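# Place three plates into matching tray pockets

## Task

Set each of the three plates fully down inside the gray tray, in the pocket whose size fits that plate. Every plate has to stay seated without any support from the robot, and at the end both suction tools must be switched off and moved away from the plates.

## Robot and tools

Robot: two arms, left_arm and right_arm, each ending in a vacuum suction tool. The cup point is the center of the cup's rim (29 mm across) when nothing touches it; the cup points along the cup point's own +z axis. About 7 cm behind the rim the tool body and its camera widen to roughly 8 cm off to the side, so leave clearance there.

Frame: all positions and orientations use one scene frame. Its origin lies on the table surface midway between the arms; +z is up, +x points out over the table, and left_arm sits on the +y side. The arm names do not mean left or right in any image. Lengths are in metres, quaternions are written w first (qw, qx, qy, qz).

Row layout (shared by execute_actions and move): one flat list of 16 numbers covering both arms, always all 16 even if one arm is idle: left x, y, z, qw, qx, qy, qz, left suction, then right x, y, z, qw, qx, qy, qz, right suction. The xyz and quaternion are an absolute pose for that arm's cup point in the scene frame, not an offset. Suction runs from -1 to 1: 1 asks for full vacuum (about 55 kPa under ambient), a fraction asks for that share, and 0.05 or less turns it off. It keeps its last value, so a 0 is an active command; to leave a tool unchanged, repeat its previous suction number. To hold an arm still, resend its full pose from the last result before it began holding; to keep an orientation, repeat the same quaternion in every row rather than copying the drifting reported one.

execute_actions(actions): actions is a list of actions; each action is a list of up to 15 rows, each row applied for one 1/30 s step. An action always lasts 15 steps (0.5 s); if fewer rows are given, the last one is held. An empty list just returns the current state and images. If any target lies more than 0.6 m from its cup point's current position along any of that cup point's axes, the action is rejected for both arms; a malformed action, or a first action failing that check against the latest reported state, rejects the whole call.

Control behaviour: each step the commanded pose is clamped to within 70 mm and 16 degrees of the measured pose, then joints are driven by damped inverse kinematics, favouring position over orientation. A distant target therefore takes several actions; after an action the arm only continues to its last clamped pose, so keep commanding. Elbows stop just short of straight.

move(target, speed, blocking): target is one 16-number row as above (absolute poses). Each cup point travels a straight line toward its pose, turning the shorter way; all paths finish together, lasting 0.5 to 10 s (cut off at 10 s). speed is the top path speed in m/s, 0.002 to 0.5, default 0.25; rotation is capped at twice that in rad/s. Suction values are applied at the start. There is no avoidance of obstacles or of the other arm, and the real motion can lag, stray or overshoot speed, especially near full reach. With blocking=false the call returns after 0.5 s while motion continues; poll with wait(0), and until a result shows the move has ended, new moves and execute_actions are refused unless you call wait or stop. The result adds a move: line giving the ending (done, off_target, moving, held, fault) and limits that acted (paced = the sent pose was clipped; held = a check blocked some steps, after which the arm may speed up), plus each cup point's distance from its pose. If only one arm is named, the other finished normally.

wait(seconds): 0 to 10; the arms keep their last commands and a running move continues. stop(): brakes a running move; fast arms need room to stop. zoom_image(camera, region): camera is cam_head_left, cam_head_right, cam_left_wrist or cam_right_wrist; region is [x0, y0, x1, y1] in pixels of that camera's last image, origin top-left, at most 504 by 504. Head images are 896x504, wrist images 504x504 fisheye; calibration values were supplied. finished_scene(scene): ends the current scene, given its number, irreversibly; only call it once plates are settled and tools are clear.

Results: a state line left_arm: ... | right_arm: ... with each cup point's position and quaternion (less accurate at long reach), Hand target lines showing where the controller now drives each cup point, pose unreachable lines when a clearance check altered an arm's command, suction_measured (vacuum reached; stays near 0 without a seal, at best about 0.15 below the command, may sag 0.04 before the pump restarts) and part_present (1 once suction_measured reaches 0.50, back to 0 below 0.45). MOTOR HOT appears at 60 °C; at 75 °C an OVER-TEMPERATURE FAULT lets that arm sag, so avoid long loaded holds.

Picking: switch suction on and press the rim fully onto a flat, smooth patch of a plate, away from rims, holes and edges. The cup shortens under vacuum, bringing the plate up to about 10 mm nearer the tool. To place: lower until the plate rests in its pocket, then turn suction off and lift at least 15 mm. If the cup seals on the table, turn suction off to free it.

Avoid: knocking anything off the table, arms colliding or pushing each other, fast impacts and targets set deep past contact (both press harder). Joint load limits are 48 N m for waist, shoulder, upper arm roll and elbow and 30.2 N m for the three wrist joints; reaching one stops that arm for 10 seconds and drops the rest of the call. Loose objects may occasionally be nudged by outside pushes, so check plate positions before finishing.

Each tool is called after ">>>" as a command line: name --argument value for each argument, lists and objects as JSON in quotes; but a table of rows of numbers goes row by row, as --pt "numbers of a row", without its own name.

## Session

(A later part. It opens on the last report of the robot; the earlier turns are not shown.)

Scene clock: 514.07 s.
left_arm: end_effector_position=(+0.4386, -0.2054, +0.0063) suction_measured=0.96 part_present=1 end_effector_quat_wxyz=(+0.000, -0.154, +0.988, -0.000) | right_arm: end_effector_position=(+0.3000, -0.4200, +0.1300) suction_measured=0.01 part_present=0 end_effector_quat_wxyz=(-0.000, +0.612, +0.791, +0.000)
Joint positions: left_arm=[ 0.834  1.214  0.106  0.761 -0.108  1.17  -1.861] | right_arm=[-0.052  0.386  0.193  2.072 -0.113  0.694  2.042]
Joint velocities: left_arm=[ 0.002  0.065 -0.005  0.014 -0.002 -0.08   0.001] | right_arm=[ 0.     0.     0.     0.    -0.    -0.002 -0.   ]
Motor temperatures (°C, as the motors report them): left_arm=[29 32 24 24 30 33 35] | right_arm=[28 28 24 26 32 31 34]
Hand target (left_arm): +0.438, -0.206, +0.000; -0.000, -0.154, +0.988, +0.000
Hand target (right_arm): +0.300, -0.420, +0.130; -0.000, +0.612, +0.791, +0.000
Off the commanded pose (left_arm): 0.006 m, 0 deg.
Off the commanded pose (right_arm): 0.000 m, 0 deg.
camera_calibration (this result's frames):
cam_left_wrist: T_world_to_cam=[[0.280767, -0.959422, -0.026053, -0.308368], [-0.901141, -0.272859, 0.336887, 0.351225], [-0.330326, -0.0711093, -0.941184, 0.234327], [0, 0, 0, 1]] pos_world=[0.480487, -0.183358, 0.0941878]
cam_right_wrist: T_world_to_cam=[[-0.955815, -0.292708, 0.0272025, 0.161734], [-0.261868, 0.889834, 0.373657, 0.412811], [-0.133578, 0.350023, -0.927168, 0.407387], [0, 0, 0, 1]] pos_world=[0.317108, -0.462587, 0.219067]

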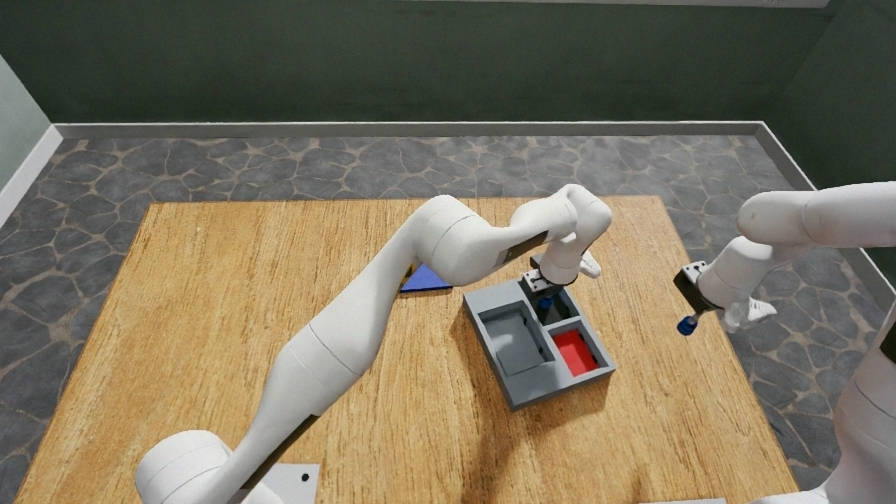

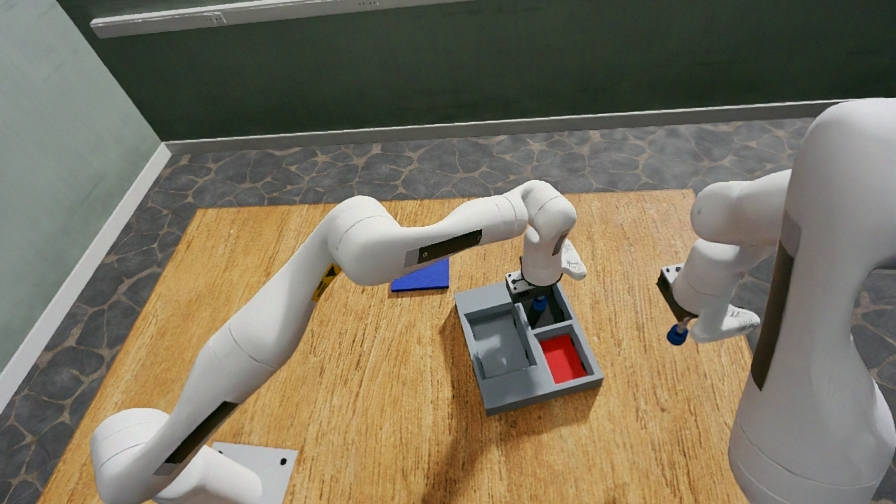

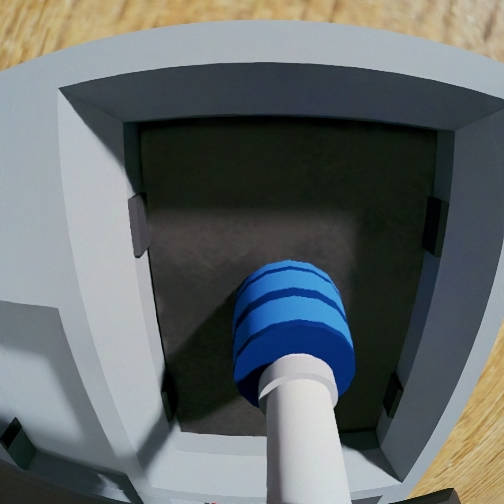

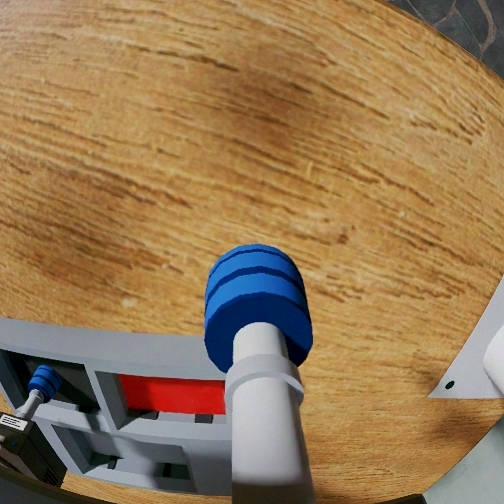

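>>> execute_actions --actions '[]'

>>> zoom_image --camera "cam_head_left" --region '[380, 250, 470, 310]'

Scene clock: 519.83 s.
left_arm: end_effector_position=(+0.4387, -0.2056, +0.0036) suction_measured=0.96 part_present=1 end_effector_quat_wxyz=(+0.000, -0.154, +0.988, -0.000) | right_arm: end_effector_position=(+0.3000, -0.4200, +0.1300) suction_measured=0.01 part_present=0 end_effector_quat_wxyz=(-0.000, +0.612, +0.791, +0.000)
Joint positions: left_arm=[ 0.834  1.218  0.106  0.762 -0.108  1.164 -1.861] | right_arm=[-0.052  0.386  0.193  2.072 -0.113  0.694  2.042]
Joint velocities: left_arm=[-0.    -0.     0.001  0.     0.     0.    -0.001] | right_arm=[ 0. -0.  0.  0.  0. -0.  0.]
Motor temperatures (°C, as the motors report them): left_arm=[29 32 24 24 30 33 35] | right_arm=[28 28 24 26 32 31 34]
Hand target (left_arm): +0.438, -0.206, +0.000; -0.000, -0.154, +0.988, +0.000
Hand target (right_arm): +0.300, -0.420, +0.130; -0.000, +0.612, +0.791, +0.000
Off the commanded pose (left_arm): 0.004 m, 0 deg.
Off the commanded pose (right_arm): 0.000 m, 0 deg.
camera_calibration (this result's frames):
cam_left_wrist: T_world_to_cam=[[0.280783, -0.959437, -0.025315, -0.308644], [-0.901311, -0.272653, 0.3366, 0.352316], [-0.329849, -0.0716948, -0.941307, 0.231454], [0, 0, 0, 1]] pos_world=[0.480552, -0.18347, 0.0914662]
cam_right_wrist: T_world_to_cam=[[-0.955817, -0.292703, 0.0272014, 0.161736], [-0.261863, 0.889836, 0.373657, 0.412812], [-0.133575, 0.350024, -0.927168, 0.407388], [0, 0, 0, 1]] pos_world=[0.317108, -0.46259, 0.219067]

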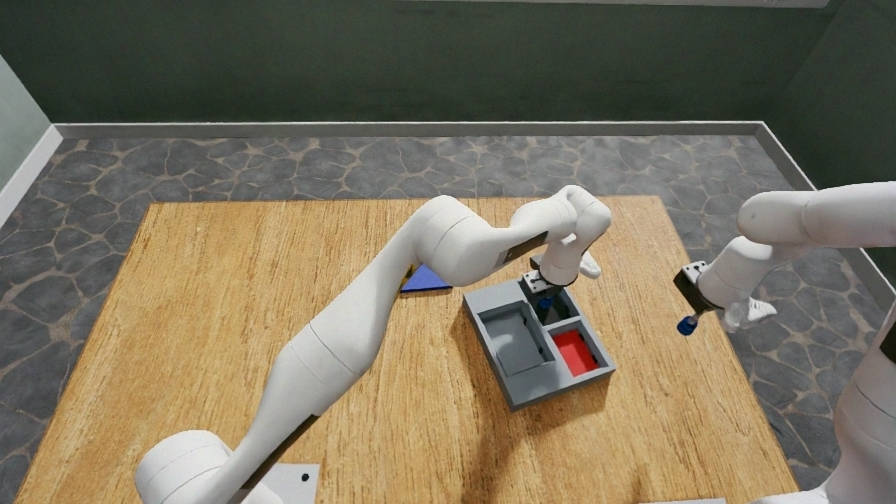

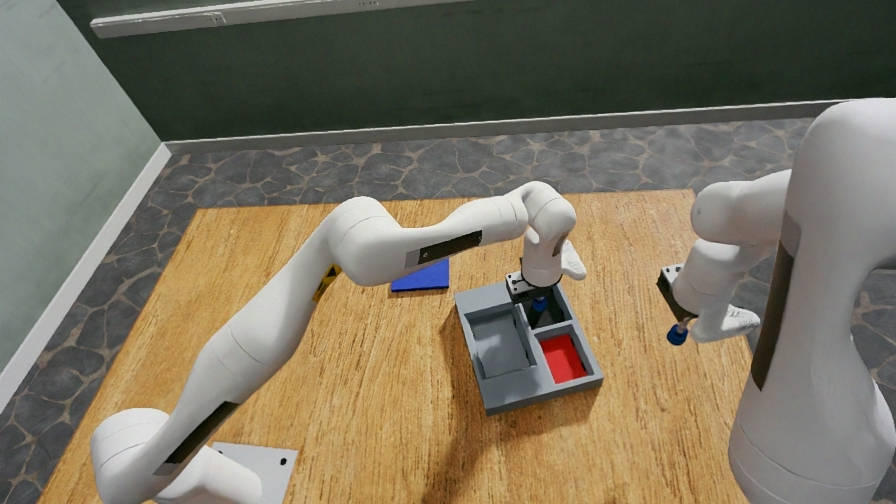

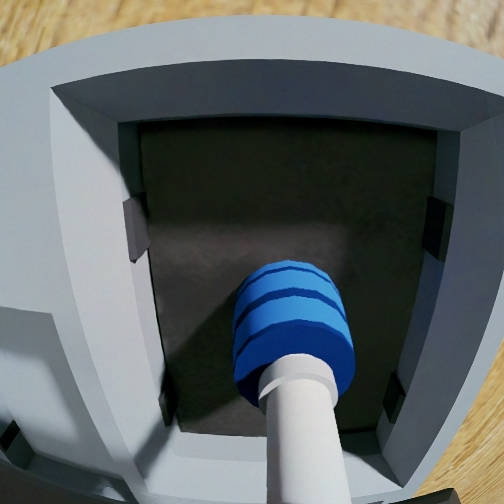

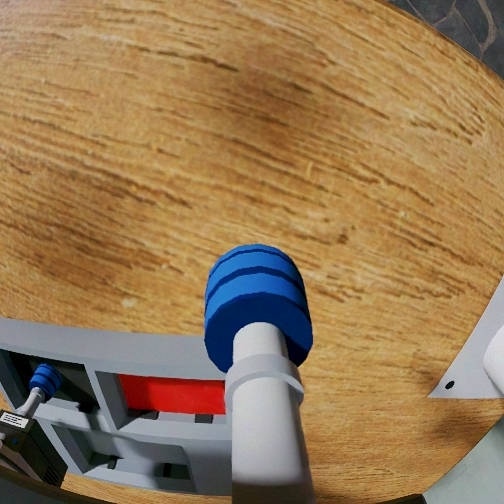

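Region (380, 250, 470, 310) of cam_head_left's 896x504 image, scaled by 5.600, with more detail than that image has.

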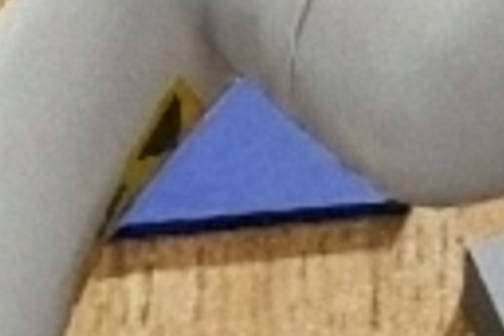

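>>> execute_actions --actions '[[[0.4386,-0.2057,0.003,0,-0.1542,0.988,0,0,0.3,-0.42,0.13,0,0.6118,0.791,0,0],[0.4386,-0.2057,0.0035,0,-0.1542,0.988,0,0,0.3,-0.42,0.13,0,0.6118,0.791,0,0],[0.4386,-0.2057,0.004,0,-0.1542,0.988,0,0,0.3,-0.42,0.13,0,0.6118,0.791,0,0],[0.4386,-0.2057,0.004,0,-0.1542,0.988,0,0,0.3,-0.42,0.13,0,0.6118,0.791,0,0],[0.4386,-0.2057,0.0049,0,-0.1542,0.988,0,0,0.3,-0.42,0.13,0,0.6118,0.791,0,0],[0.4386,-0.2057,0.0074,0,-0.1542,0.988,0,0,0.3,-0.42,0.13,0,0.6118,0.791,0,0],[0.4386,-0.2057,0.0115,0,-0.1542,0.988,0,0,0.3,-0.42,0.13,0,0.6118,0.791,0,0],[0.4386,-0.2057,0.0168,0,-0.1542,0.988,0,0,0.3,-0.42,0.13,0,0.6118,0.791,0,0],[0.4386,-0.2057,0.0229,0,-0.1552,0.9879,0,0,0.3,-0.42,0.13,0,0.6118,0.791,0,0],[0.4386,-0.2057,0.0295,0,-0.1583,0.9874,0,0,0.3,-0.42,0.13,0,0.6118,0.791,0,0],[0.4386,-0.2057,0.0361,0,-0.1633,0.9866,0,0,0.3,-0.42,0.13,0,0.6118,0.791,0,0],[0.4386,-0.2057,0.0423,0,-0.1706,0.9853,0,0,0.3,-0.42,0.13,0,0.6118,0.791,0,0],[0.4388,-0.2051,0.0475,0,-0.1797,0.9837,0,0,0.3,-0.42,0.13,0,0.6118,0.791,0,0],[0.4394,-0.2034,0.0516,0,-0.1905,0.9817,0,0,0.3,-0.42,0.13,0,0.6118,0.791,0,0],[0.4405,-0.2005,0.0541,0,-0.2033,0.9791,0,0,0.3,-0.42,0.13,0,0.6118,0.791,0,0]],[[0.4419,-0.1965,0.055,0,-0.2176,0.976,0,0,0.3,-0.42,0.13,0,0.6118,0.791,0,0],[0.4437,-0.1915,0.055,0,-0.2336,0.9723,0,0,0.3,-0.42,0.13,0,0.6118,0.791,0,0],[0.4459,-0.1854,0.055,0,-0.2511,0.968,0,0,0.3,-0.42,0.13,0,0.6118,0.791,0,0],[0.4485,-0.1783,0.055,0,-0.2699,0.9629,0,0,0.3,-0.42,0.13,0,0.6118,0.791,0,0],[0.4514,-0.1703,0.055,0,-0.29,0.957,0,0,0.3,-0.42,0.13,0,0.6118,0.791,0,0],[0.4546,-0.1614,0.055,0,-0.311,0.9504,0,0,0.3,-0.42,0.13,0,0.6118,0.791,0,0],[0.4581,-0.1518,0.055,0,-0.333,0.9429,0,0,0.3,-0.42,0.13,0,0.6118,0.791,0,0],[0.4618,-0.1415,0.055,0,-0.3556,0.9346,0,0,0.3,-0.42,0.13,0,0.6118,0.791,0,0],[0.4658,-0.1305,0.055,0,-0.3788,0.9255,0,0,0.3,-0.42,0.13,0,0.6118,0.791,0,0],[0.4699,-0.119,0.055,0,-0.4023,0.9155,0,0,0.3,-0.42,0.13,0,0.6118,0.791,0,0],[0.4742,-0.1072,0.055,0,-0.4259,0.9048,0,0,0.3,-0.42,0.13,0,0.6118,0.791,0,0],[0.4786,-0.095,0.055,0,-0.4498,0.8931,0,0,0.3,-0.42,0.13,0,0.6118,0.791,0,0],[0.4831,-0.0826,0.055,0,-0.4733,0.8809,0,0,0.3,-0.42,0.13,0,0.6118,0.791,0,0],[0.4877,-0.0701,0.055,0,-0.4964,0.8681,0,0,0.3,-0.42,0.13,0,0.6118,0.791,0,0],[0.4922,-0.0575,0.055,0,-0.5192,0.8546,0,0,0.3,-0.42,0.13,0,0.6118,0.791,0,0]],[[0.4967,-0.0451,0.055,0,-0.5413,0.8408,0,0,0.3,-0.42,0.13,0,0.6118,0.791,0,0],[0.5011,-0.0329,0.055,0,-0.5625,0.8268,0,0,0.3,-0.42,0.13,0,0.6118,0.791,0,0],[0.5054,-0.0211,0.055,0,-0.583,0.8125,0,0,0.3,-0.42,0.13,0,0.6118,0.791,0,0],[0.5095,-0.0096,0.055,0,-0.6024,0.7982,0,0,0.3,-0.42,0.13,0,0.6118,0.791,0,0],[0.5135,0.0014,0.055,0,-0.6207,0.784,0,0,0.3,-0.42,0.13,0,0.6118,0.791,0,0],[0.5172,0.0117,0.055,0,-0.6378,0.7702,0,0,0.3,-0.42,0.13,0,0.6118,0.791,0,0],[0.5207,0.0213,0.0547,0,-0.6538,0.7567,0,0,0.3,-0.42,0.13,0,0.6118,0.791,0,0],[0.5239,0.0302,0.0538,0,-0.6685,0.7437,0,0,0.3,-0.42,0.13,0,0.6118,0.791,0,0],[0.5268,0.0382,0.0523,0,-0.6817,0.7316,0,0,0.3,-0.42,0.13,0,0.6118,0.791,0,0],[0.5294,0.0453,0.0502,0,-0.6937,0.7203,0,0,0.3,-0.42,0.13,0,0.6118,0.791,0,0],[0.5316,0.0514,0.0477,0,-0.7041,0.7101,0,0,0.3,-0.42,0.13,0,0.6118,0.791,0,0],[0.5334,0.0564,0.0447,0,-0.7134,0.7008,0,0,0.3,-0.42,0.13,0,0.6118,0.791,0,0],[0.5348,0.0604,0.0414,0,-0.721,0.6929,0,0,0.3,-0.42,0.13,0,0.6118,0.791,0,0],[0.5359,0.0633,0.0377,0,-0.7274,0.6862,0,0,0.3,-0.42,0.13,0,0.6118,0.791,0,0],[0.5365,0.065,0.0339,0,-0.7324,0.6808,0,0,0.3,-0.42,0.13,0,0.6118,0.791,0,0]],[[0.5367,0.0656,0.03,0,-0.7359,0.6771,0,0,0.3,-0.42,0.13,0,0.6118,0.791,0,0],[0.5367,0.0656,0.0261,0,-0.738,0.6748,0,0,0.3,-0.42,0.13,0,0.6118,0.791,0,0],[0.5367,0.0656,0.0223,0,-0.7387,0.674,0,0,0.3,-0.42,0.13,0,0.6118,0.791,0,0],[0.5367,0.0656,0.0186,0,-0.7387,0.674,0,0,0.3,-0.42,0.13,0,0.6118,0.791,0,0],[0.5367,0.0656,0.0153,0,-0.7387,0.674,0,1,0.3,-0.42,0.13,0,0.6118,0.791,0,0],[0.5367,0.0656,0.0123,0,-0.7387,0.674,0,1,0.3,-0.42,0.13,0,0.6118,0.791,0,0],[0.5367,0.0656,0.0098,0,-0.7387,0.674,0,1,0.3,-0.42,0.13,0,0.6118,0.791,0,0],[0.5367,0.0656,0.0077,0,-0.7387,0.674,0,1,0.3,-0.42,0.13,0,0.6118,0.791,0,0],[0.5367,0.0656,0.0062,0,-0.7387,0.674,0,1,0.3,-0.42,0.13,0,0.6118,0.791,0,0],[0.5367,0.0656,0.0053,0,-0.7387,0.674,0,1,0.3,-0.42,0.13,0,0.6118,0.791,0,0],[0.5367,0.0656,0.005,0,-0.7387,0.674,0,1,0.3,-0.42,0.13,0,0.6118,0.791,0,0]]]'

Scene clock: 637.53 s.
left_arm: end_effector_position=(+0.5365, +0.0655, +0.0057) suction_measured=0.26 part_present=0 end_effector_quat_wxyz=(+0.000, +0.739, -0.674, -0.000) | right_arm: end_effector_position=(+0.3000, -0.4200, +0.1300) suction_measured=0.01 part_present=0 end_effector_quat_wxyz=(+0.000, +0.612, +0.791, +0.000)
Joint positions: left_arm=[ 0.515  0.957 -0.151  1.383  0.17   0.814 -1.112] | right_arm=[-0.052  0.386  0.193  2.072 -0.113  0.694  2.042]
Joint velocities: left_arm=[-0.002  0.025  0.002  0.005  0.004 -0.021 -0.002] | right_arm=[ 0.    -0.     0.    -0.    -0.    -0.     0.001]
Motor temperatures (°C, as the motors report them): left_arm=[29 32 24 24 30 33 35] | right_arm=[28 28 24 26 32 31 34]
Hand target (left_arm): +0.537, +0.066, +0.005; -0.000, +0.739, -0.674, +0.000
Hand target (right_arm): +0.300, -0.420, +0.130; -0.000, +0.612, +0.791, -0.000
Off the commanded pose (left_arm): 0.001 m, 0 deg.
Off the commanded pose (right_arm): 0.000 m, 0 deg.
camera_calibration (this result's frames):
cam_left_wrist: T_world_to_cam=[[0.997476, 0.0659316, -0.0263626, -0.527672], [0.0709621, -0.938762, 0.337179, 0.0356607], [-0.00251738, -0.338199, -0.941071, 0.127005], [0, 0, 0, 1]] pos_world=[0.524129, 0.11122, 0.0935863]
cam_right_wrist: T_world_to_cam=[[-0.955816, -0.292703, 0.0272015, 0.161736], [-0.261864, 0.889837, 0.373653, 0.412815], [-0.133574, 0.350021, -0.92717, 0.407387], [0, 0, 0, 1]] pos_world=[0.317107, -0.462592, 0.219068]

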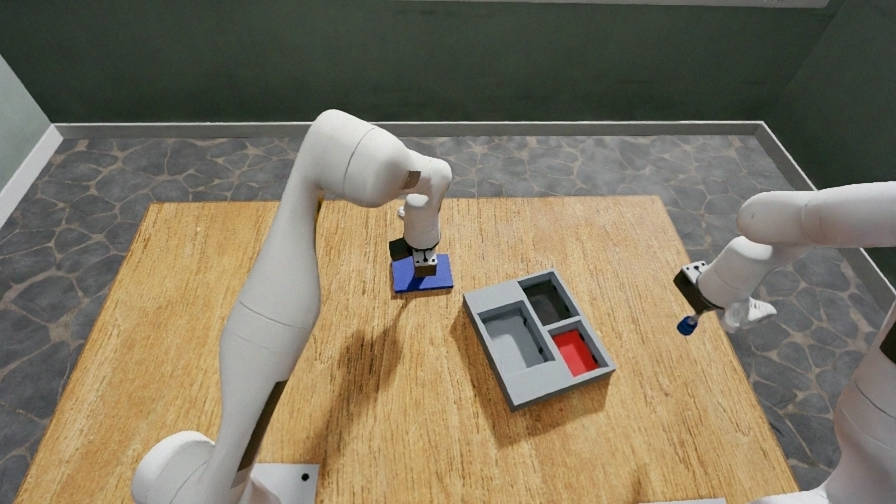

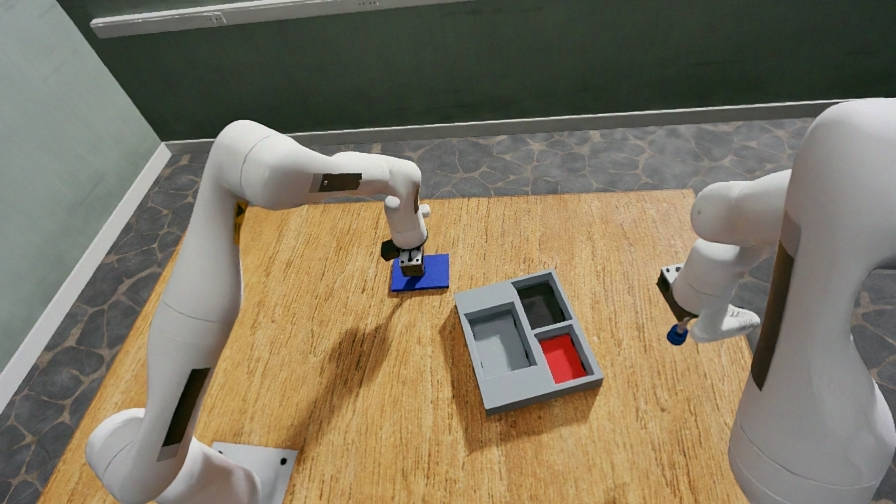

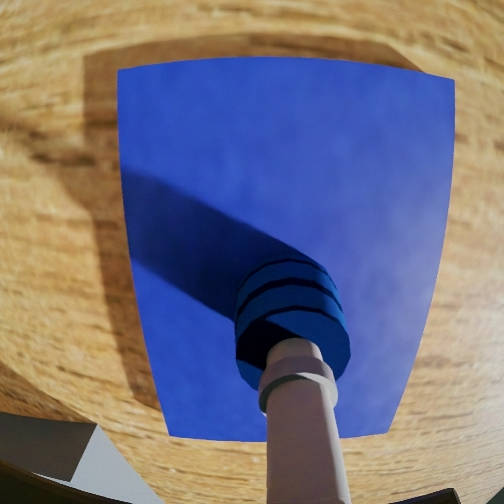

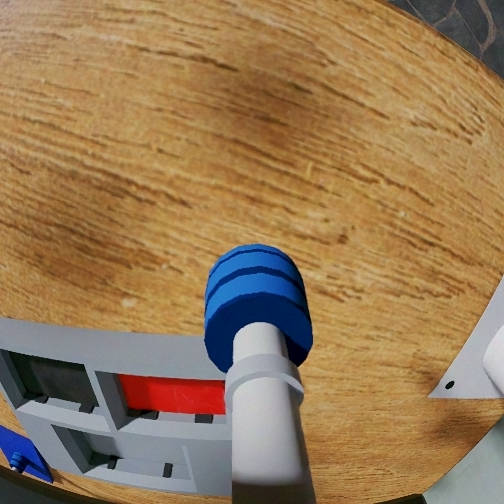

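>>> execute_actions --actions '[]'

>>> zoom_image --camera "cam_left_wrist" --region '[90, 40, 150, 100]'

>>> zoom_image --camera "cam_left_wrist" --region '[430, 50, 490, 110]'

>>> zoom_image --camera "cam_left_wrist" --region '[140, 410, 200, 470]'

>>> zoom_image --camera "cam_left_wrist" --region '[360, 410, 420, 470]'

Scene clock: 647.13 s.
left_arm: end_effector_position=(+0.5367, +0.0656, +0.0050) suction_measured=0.96 part_present=1 end_effector_quat_wxyz=(-0.000, +0.739, -0.674, +0.000) | right_arm: end_effector_position=(+0.3000, -0.4200, +0.1300) suction_measured=0.01 part_present=0 end_effector_quat_wxyz=(+0.000, +0.612, +0.791, +0.000)
Joint positions: left_arm=[ 0.515  0.958 -0.151  1.383  0.17   0.813 -1.112] | right_arm=[-0.052  0.386  0.193  2.072 -0.113  0.694  2.042]
Joint velocities: left_arm=[-0.001 -0.001  0.001  0.    -0.    -0.    -0.002] | right_arm=[-0.    -0.     0.    -0.     0.     0.     0.001]
Motor temperatures (°C, as the motors report them): left_arm=[29 32 24 24 30 33 35] | right_arm=[28 28 24 26 32 31 34]
Hand target (left_arm): +0.537, +0.066, +0.005; -0.000, +0.739, -0.674, +0.000
Hand target (right_arm): +0.300, -0.420, +0.130; -0.000, +0.612, +0.791, -0.000
Off the commanded pose (left_arm): 0.000 m, 0 deg.
Off the commanded pose (right_arm): 0.000 m, 0 deg.
camera_calibration (this result's frames):
cam_left_wrist: T_world_to_cam=[[0.997464, 0.0662023, -0.0261122, -0.527901], [0.0711325, -0.938719, 0.337263, 0.0358392], [-0.00218445, -0.338265, -0.941048, 0.126166], [0, 0, 0, 1]] pos_world=[0.524289, 0.111269, 0.0928561]
cam_right_wrist: T_world_to_cam=[[-0.955816, -0.292703, 0.0272015, 0.161736], [-0.261864, 0.889837, 0.373653, 0.412815], [-0.133574, 0.350021, -0.92717, 0.407387], [0, 0, 0, 1]] pos_world=[0.317107, -0.462591, 0.219068]

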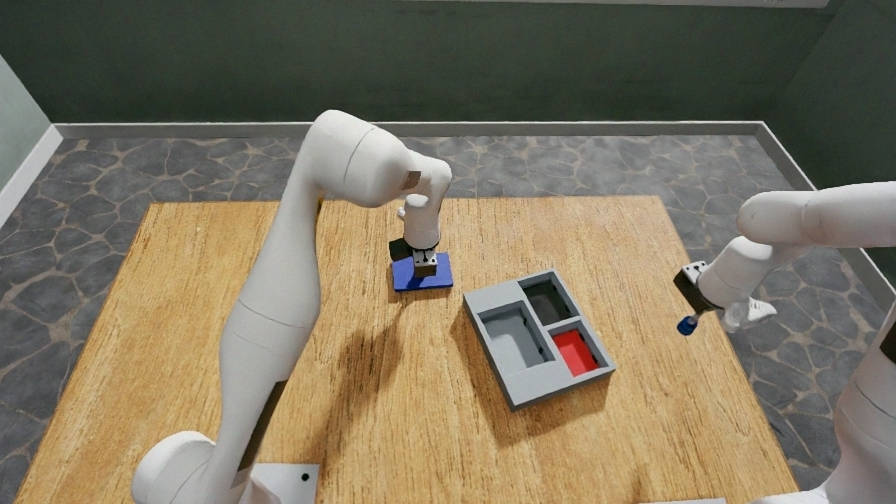

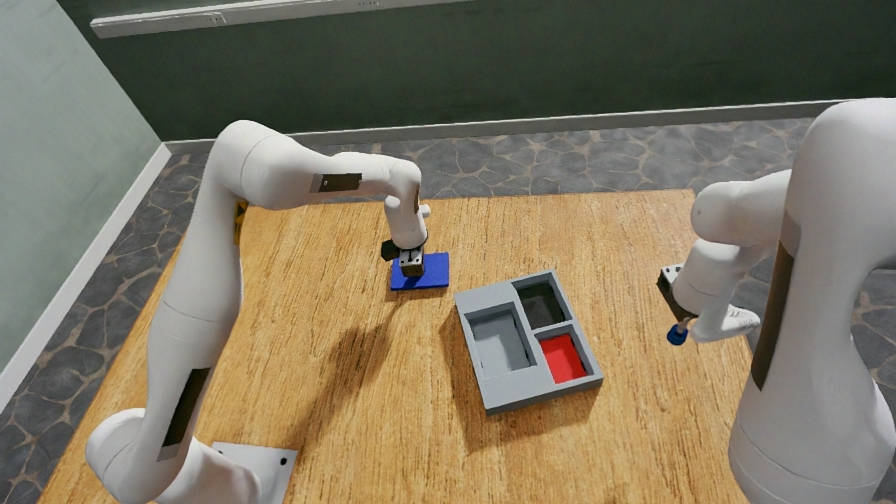

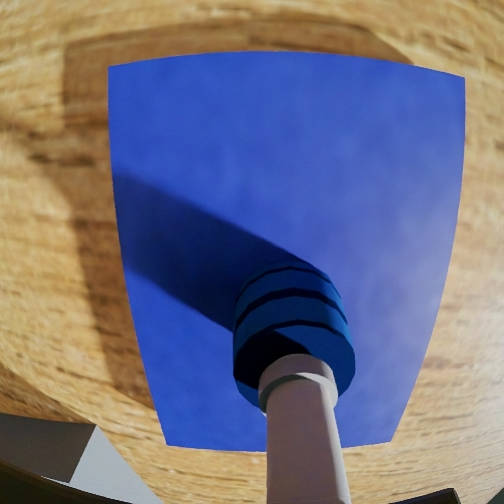

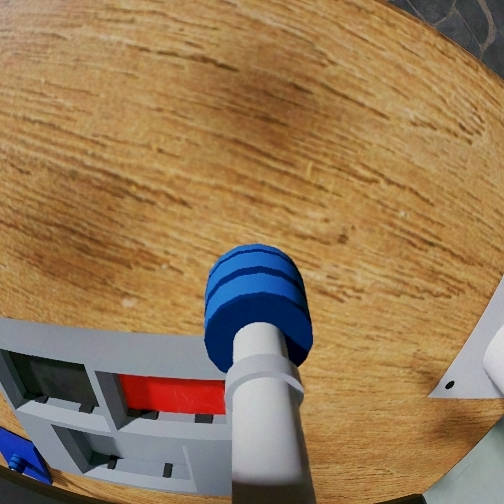

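Region (90, 40, 150, 100) of cam_left_wrist's 504x504 image, scaled by 8.400, with more detail than that image has.

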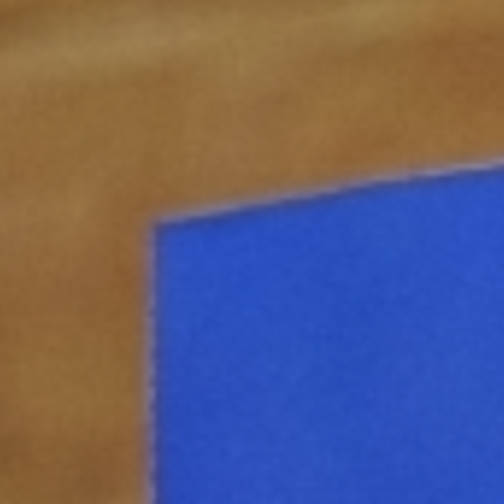

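Region (430, 50, 490, 110) of cam_left_wrist's 504x504 image, scaled by 8.400, with more detail than that image has.

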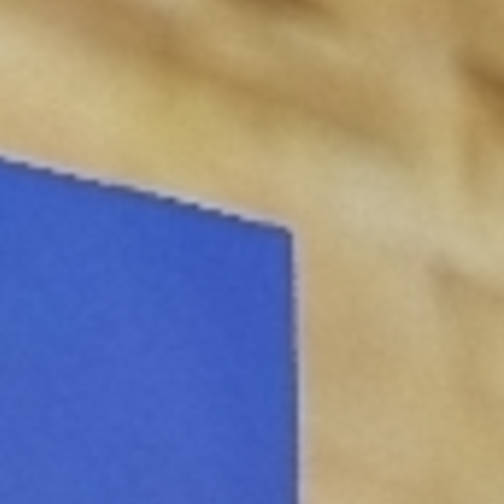

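Region (140, 410, 200, 470) of cam_left_wrist's 504x504 image, scaled by 8.400, with more detail than that image has.

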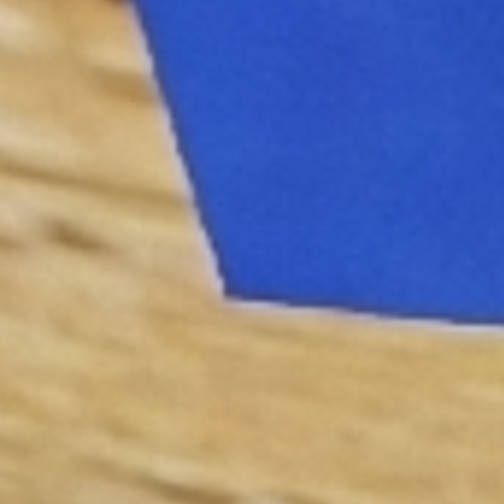

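Region (360, 410, 420, 470) of cam_left_wrist's 504x504 image, scaled by 8.400, with more detail than that image has.

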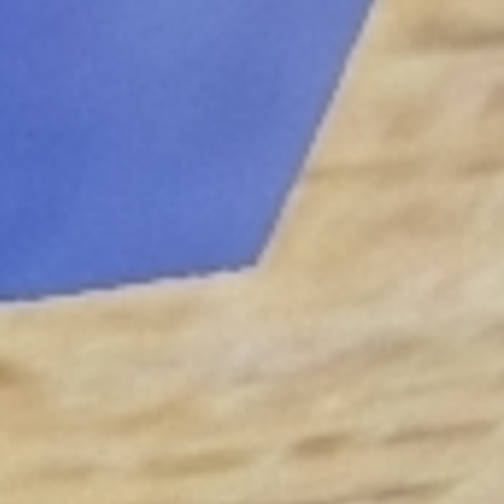

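>>> execute_actions --actions '[[[0.5367,0.0656,0.006,0,-0.7387,0.674,0,1,0.3,-0.42,0.13,0,0.6118,0.791,0,0],[0.5367,0.0656,0.0088,0,-0.738,0.6748,0,1,0.3,-0.42,0.13,0,0.6118,0.791,0,0],[0.5367,0.0656,0.0133,0,-0.7359,0.6771,0,1,0.3,-0.42,0.13,0,0.6118,0.791,0,0],[0.5367,0.0656,0.019,0,-0.7324,0.6808,0,1,0.3,-0.42,0.13,0,0.6118,0.791,0,0],[0.5367,0.0656,0.0256,0,-0.7274,0.6862,0,1,0.3,-0.42,0.13,0,0.6118,0.791,0,0],[0.5363,0.0652,0.0324,0,-0.721,0.6929,0,1,0.3,-0.42,0.13,0,0.6118,0.791,0,0],[0.5351,0.064,0.039,0,-0.7134,0.7008,0,1,0.3,-0.42,0.13,0,0.6118,0.791,0,0],[0.5331,0.0621,0.0447,0,-0.7041,0.7101,0,1,0.3,-0.42,0.13,0,0.6118,0.791,0,0],[0.5303,0.0594,0.0492,0,-0.6937,0.7203,0,1,0.3,-0.42,0.13,0,0.6118,0.791,0,0],[0.5267,0.0559,0.0525,0,-0.6817,0.7316,0,1,0.3,-0.42,0.13,0,0.6118,0.791,0,0],[0.5225,0.0518,0.0542,0,-0.6685,0.7437,0,1,0.3,-0.42,0.13,0,0.6118,0.791,0,0],[0.5175,0.047,0.055,0,-0.6538,0.7567,0,1,0.3,-0.42,0.13,0,0.6118,0.791,0,0],[0.5119,0.0416,0.055,0,-0.6378,0.7702,0,1,0.3,-0.42,0.13,0,0.6118,0.791,0,0],[0.5057,0.0355,0.055,0,-0.6207,0.784,0,1,0.3,-0.42,0.13,0,0.6118,0.791,0,0],[0.499,0.029,0.055,0,-0.6024,0.7982,0,1,0.3,-0.42,0.13,0,0.6118,0.791,0,0]],[[0.4917,0.022,0.055,0,-0.583,0.8125,0,1,0.3,-0.42,0.13,0,0.6118,0.791,0,0],[0.4841,0.0146,0.055,0,-0.5625,0.8268,0,1,0.3,-0.42,0.13,0,0.6118,0.791,0,0],[0.476,0.0068,0.055,0,-0.5413,0.8408,0,1,0.3,-0.42,0.13,0,0.6118,0.791,0,0],[0.4677,-0.0013,0.055,0,-0.5192,0.8546,0,1,0.3,-0.42,0.13,0,0.6118,0.791,0,0],[0.4592,-0.0096,0.055,0,-0.4958,0.8684,0,1,0.3,-0.42,0.13,0,0.6118,0.791,0,0],[0.4505,-0.018,0.055,0,-0.4719,0.8816,0,1,0.3,-0.42,0.13,0,0.6118,0.791,0,0],[0.4418,-0.0265,0.055,0,-0.4482,0.8939,0,1,0.3,-0.42,0.13,0,0.6118,0.791,0,0],[0.433,-0.035,0.055,0,-0.4245,0.9054,0,1,0.3,-0.42,0.13,0,0.6118,0.791,0,0],[0.4243,-0.0434,0.055,0,-0.4007,0.9162,0,1,0.3,-0.42,0.13,0,0.6118,0.791,0,0],[0.4158,-0.0517,0.055,0,-0.377,0.9262,0,1,0.3,-0.42,0.13,0,0.6118,0.791,0,0],[0.4075,-0.0598,0.055,0,-0.3536,0.9354,0,1,0.3,-0.42,0.13,0,0.6118,0.791,0,0],[0.3994,-0.0676,0.055,0,-0.331,0.9436,0,1,0.3,-0.42,0.13,0,0.6118,0.791,0,0],[0.3918,-0.075,0.055,0,-0.3089,0.9511,0,1,0.3,-0.42,0.13,0,0.6118,0.791,0,0],[0.3845,-0.082,0.055,0,-0.2877,0.9577,0,1,0.3,-0.42,0.13,0,0.6118,0.791,0,0],[0.3778,-0.0885,0.055,0,-0.2676,0.9635,0,1,0.3,-0.42,0.13,0,0.6118,0.791,0,0]],[[0.3716,-0.0946,0.055,0,-0.2487,0.9686,0,1,0.3,-0.42,0.13,0,0.6118,0.791,0,0],[0.366,-0.1,0.055,0,-0.2311,0.9729,0,1,0.3,-0.42,0.13,0,0.6118,0.791,0,0],[0.361,-0.1048,0.055,0,-0.2151,0.9766,0,1,0.3,-0.42,0.13,0,0.6118,0.791,0,0],[0.3568,-0.1089,0.0548,0,-0.2006,0.9797,0,1,0.3,-0.42,0.13,0,0.6118,0.791,0,0],[0.3532,-0.1124,0.0544,0,-0.1877,0.9822,0,1,0.3,-0.42,0.13,0,0.6118,0.791,0,0],[0.3504,-0.1151,0.0537,0,-0.1767,0.9843,0,1,0.3,-0.42,0.13,0,0.6118,0.791,0,0],[0.3484,-0.117,0.0525,0,-0.1676,0.9859,0,1,0.3,-0.42,0.13,0,0.6118,0.791,0,0],[0.3472,-0.1182,0.051,0,-0.1606,0.987,0,1,0.3,-0.42,0.13,0,0.6118,0.791,0,0],[0.3468,-0.1186,0.049,0,-0.1554,0.9879,0,1,0.3,-0.42,0.13,0,0.6118,0.791,0,0],[0.3468,-0.1186,0.0468,0,-0.1523,0.9883,0,1,0.3,-0.42,0.13,0,0.6118,0.791,0,0],[0.3468,-0.1186,0.0442,0,-0.1513,0.9885,0,1,0.3,-0.42,0.13,0,0.6118,0.791,0,0],[0.3468,-0.1186,0.0418,0,-0.1513,0.9885,0,1,0.3,-0.42,0.13,0,0.6118,0.791,0,0],[0.3468,-0.1186,0.0396,0,-0.1513,0.9885,0,1,0.3,-0.42,0.13,0,0.6118,0.791,0,0],[0.3468,-0.1186,0.038,0,-0.1513,0.9885,0,1,0.3,-0.42,0.13,0,0.6118,0.791,0,0],[0.3468,-0.1186,0.037,0,-0.1513,0.9885,0,1,0.3,-0.42,0.13,0,0.6118,0.791,0,0]]]'

Scene clock: 743.33 s.
left_arm: end_effector_position=(+0.3468, -0.1178, +0.0422) suction_measured=0.96 part_present=1 end_effector_quat_wxyz=(-0.000, -0.154, +0.988, -0.000) | right_arm: end_effector_position=(+0.3000, -0.4200, +0.1300) suction_measured=0.01 part_present=0 end_effector_quat_wxyz=(+0.000, +0.612, +0.791, +0.000)
Joint positions: left_arm=[ 0.821  0.883  0.149  1.419 -0.152  0.851 -1.758] | right_arm=[-0.052  0.386  0.193  2.072 -0.113  0.694  2.042]
Joint velocities: left_arm=[ 0.014  0.096  0.004  0.012 -0.033 -0.099 -0.039] | right_arm=[ 0.    -0.     0.001 -0.001  0.     0.001  0.   ]
Motor temperatures (°C, as the motors report them): left_arm=[29 32 24 24 30 33 35] | right_arm=[28 28 24 26 32 31 34]
Hand target (left_arm): +0.346, -0.118, +0.037; -0.000, -0.151, +0.988, +0.000
Hand target (right_arm): +0.300, -0.420, +0.130; -0.000, +0.612, +0.791, -0.000
Off the commanded pose (left_arm): 0.005 m, 0 deg.
Off the commanded pose (right_arm): 0.000 m, 0 deg.
camera_calibration (this result's frames):
cam_left_wrist: T_world_to_cam=[[0.280382, -0.959538, -0.0259324, -0.197482], [-0.900979, -0.272397, 0.337693, 0.28026], [-0.331093, -0.0713186, -0.940899, 0.244224], [0, 0, 0, 1]] pos_world=[0.388739, -0.0957323, 0.130027]
cam_right_wrist: T_world_to_cam=[[-0.955817, -0.292703, 0.0272013, 0.161736], [-0.261864, 0.889837, 0.373653, 0.412815], [-0.133574, 0.350021, -0.92717, 0.407387], [0, 0, 0, 1]] pos_world=[0.317107, -0.462592, 0.219068]

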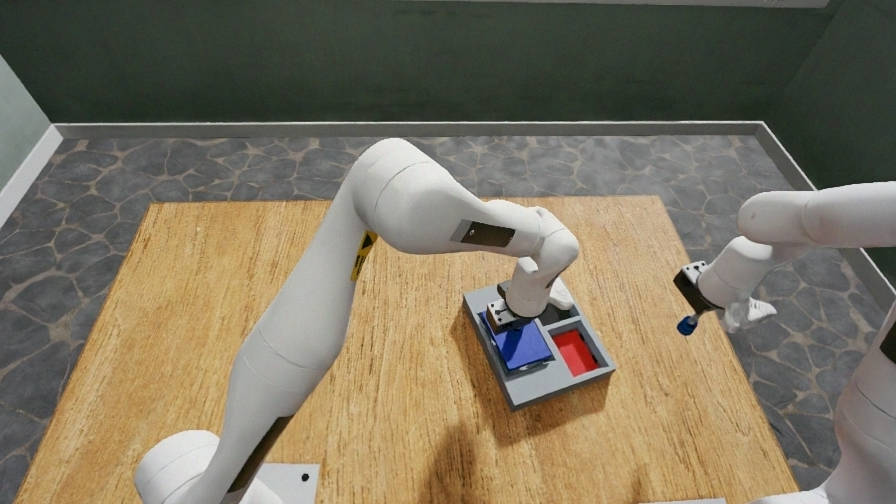

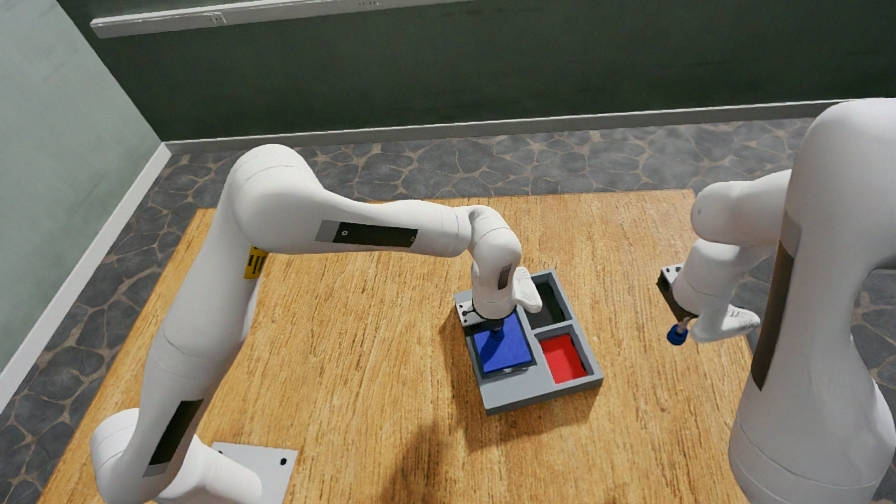

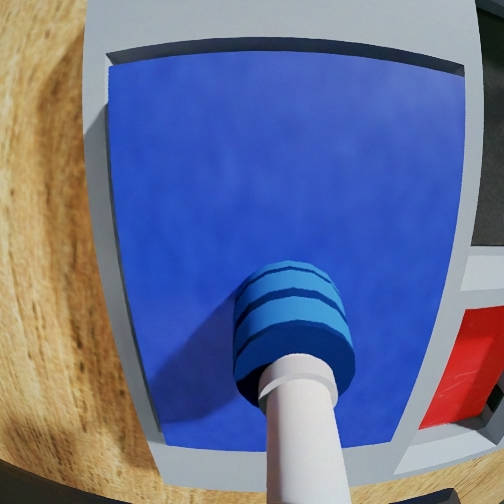

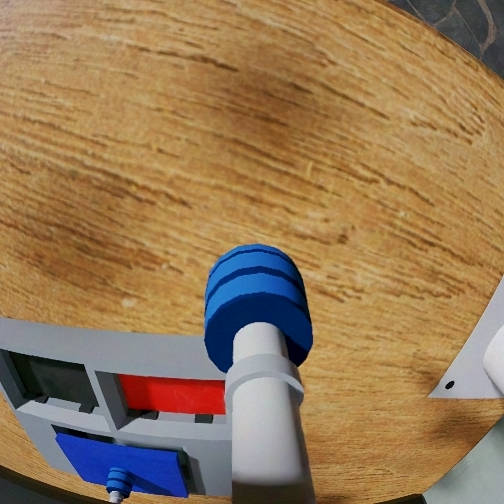

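>>> execute_actions --actions '[]'

>>> zoom_image --camera "cam_left_wrist" --region '[75, 30, 135, 90]'

>>> zoom_image --camera "cam_left_wrist" --region '[440, 40, 500, 100]'

>>> zoom_image --camera "cam_left_wrist" --region '[135, 410, 195, 470]'

>>> zoom_image --camera "cam_left_wrist" --region '[370, 405, 430, 465]'

Scene clock: 750.70 s.
left_arm: end_effector_position=(+0.3463, -0.1183, +0.0371) suction_measured=0.96 part_present=1 end_effector_quat_wxyz=(-0.000, -0.151, +0.988, +0.000) | right_arm: end_effector_position=(+0.3000, -0.4200, +0.1300) suction_measured=0.01 part_present=0 end_effector_quat_wxyz=(+0.000, +0.612, +0.791, +0.000)
Joint positions: left_arm=[ 0.823  0.892  0.149  1.419 -0.154  0.842 -1.761] | right_arm=[-0.052  0.386  0.193  2.072 -0.113  0.694  2.042]
Joint velocities: left_arm=[ 0.002 -0.    -0.     0.    -0.    -0.    -0.001] | right_arm=[-0.     0.    -0.    -0.    -0.     0.    -0.001]
Motor temperatures (°C, as the motors report them): left_arm=[29 32 24 24 30 33 35] | right_arm=[28 28 24 26 32 31 34]
Hand target (left_arm): +0.346, -0.118, +0.037; -0.000, -0.151, +0.988, +0.000
Hand target (right_arm): +0.300, -0.420, +0.130; -0.000, +0.612, +0.791, -0.000
Off the commanded pose (left_arm): 0.001 m, 0 deg.
Off the commanded pose (right_arm): 0.000 m, 0 deg.
camera_calibration (this result's frames):
cam_left_wrist: T_world_to_cam=[[0.274913, -0.961102, -0.0265534, -0.196199], [-0.902427, -0.267462, 0.337771, 0.282492], [-0.331735, -0.0688952, -0.940854, 0.239791], [0, 0, 0, 1]] pos_world=[0.388413, -0.0964916, 0.124981]
cam_right_wrist: T_world_to_cam=[[-0.955817, -0.292703, 0.0272016, 0.161736], [-0.261864, 0.889837, 0.373653, 0.412815], [-0.133574, 0.350021, -0.92717, 0.407387], [0, 0, 0, 1]] pos_world=[0.317107, -0.462591, 0.219068]

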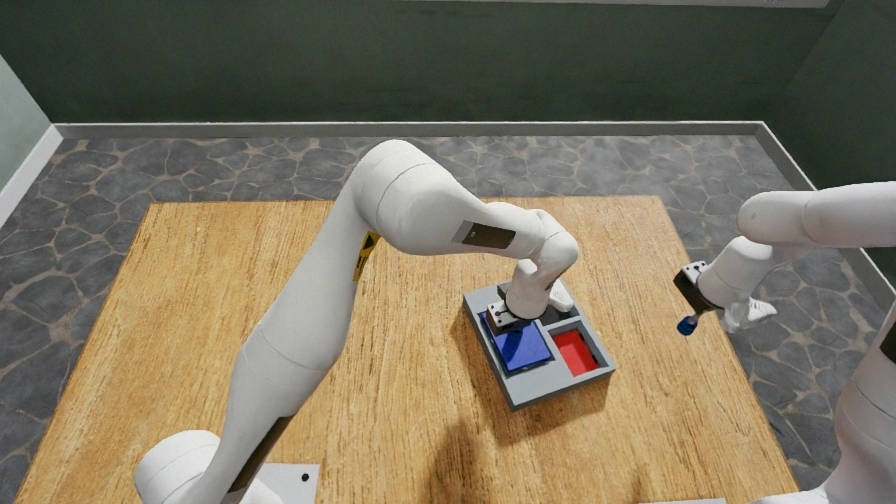

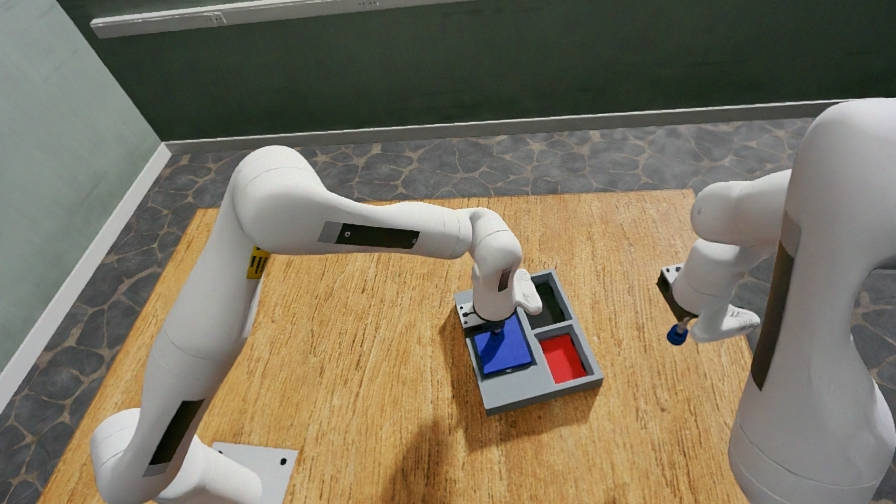

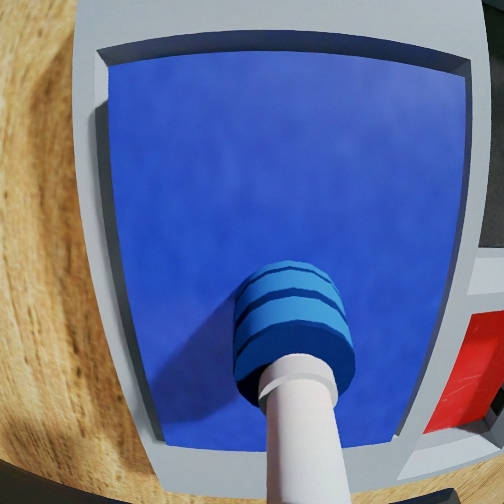

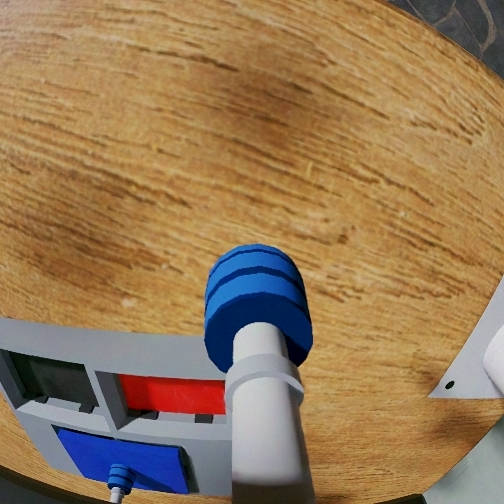

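Region (75, 30, 135, 90) of cam_left_wrist's 504x504 image, scaled by 8.400, with more detail than that image has.

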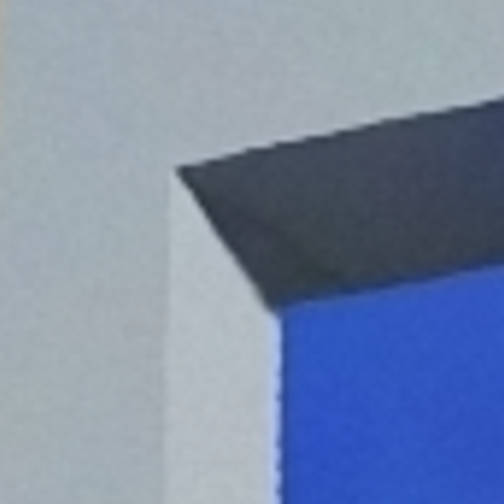

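Region (440, 40, 500, 100) of cam_left_wrist's 504x504 image, scaled by 8.400, with more detail than that image has.

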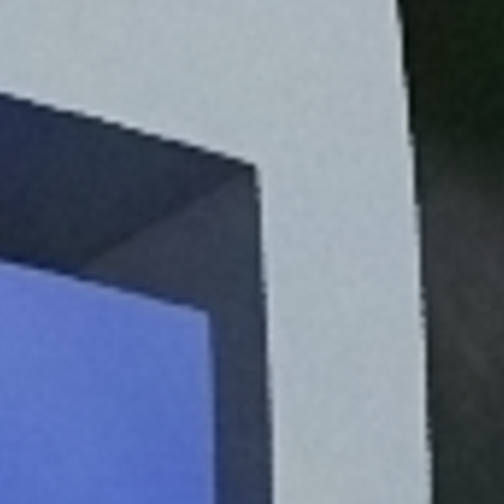

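Region (135, 410, 195, 470) of cam_left_wrist's 504x504 image, scaled by 8.400, with more detail than that image has.

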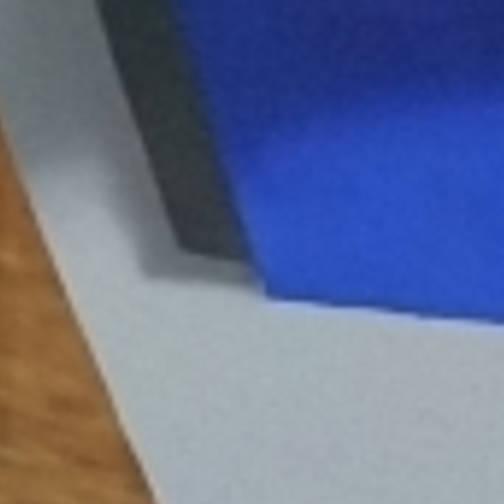

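Region (370, 405, 430, 465) of cam_left_wrist's 504x504 image, scaled by 8.400, with more detail than that image has.

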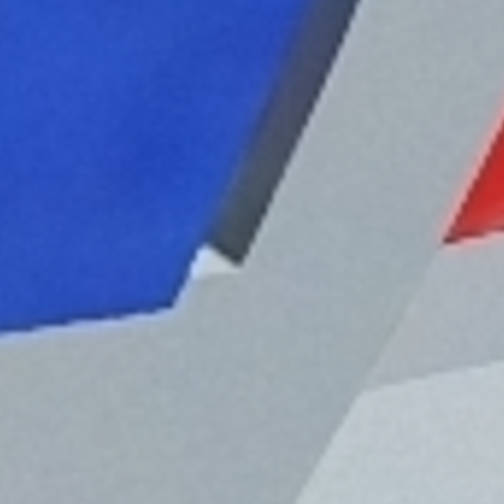

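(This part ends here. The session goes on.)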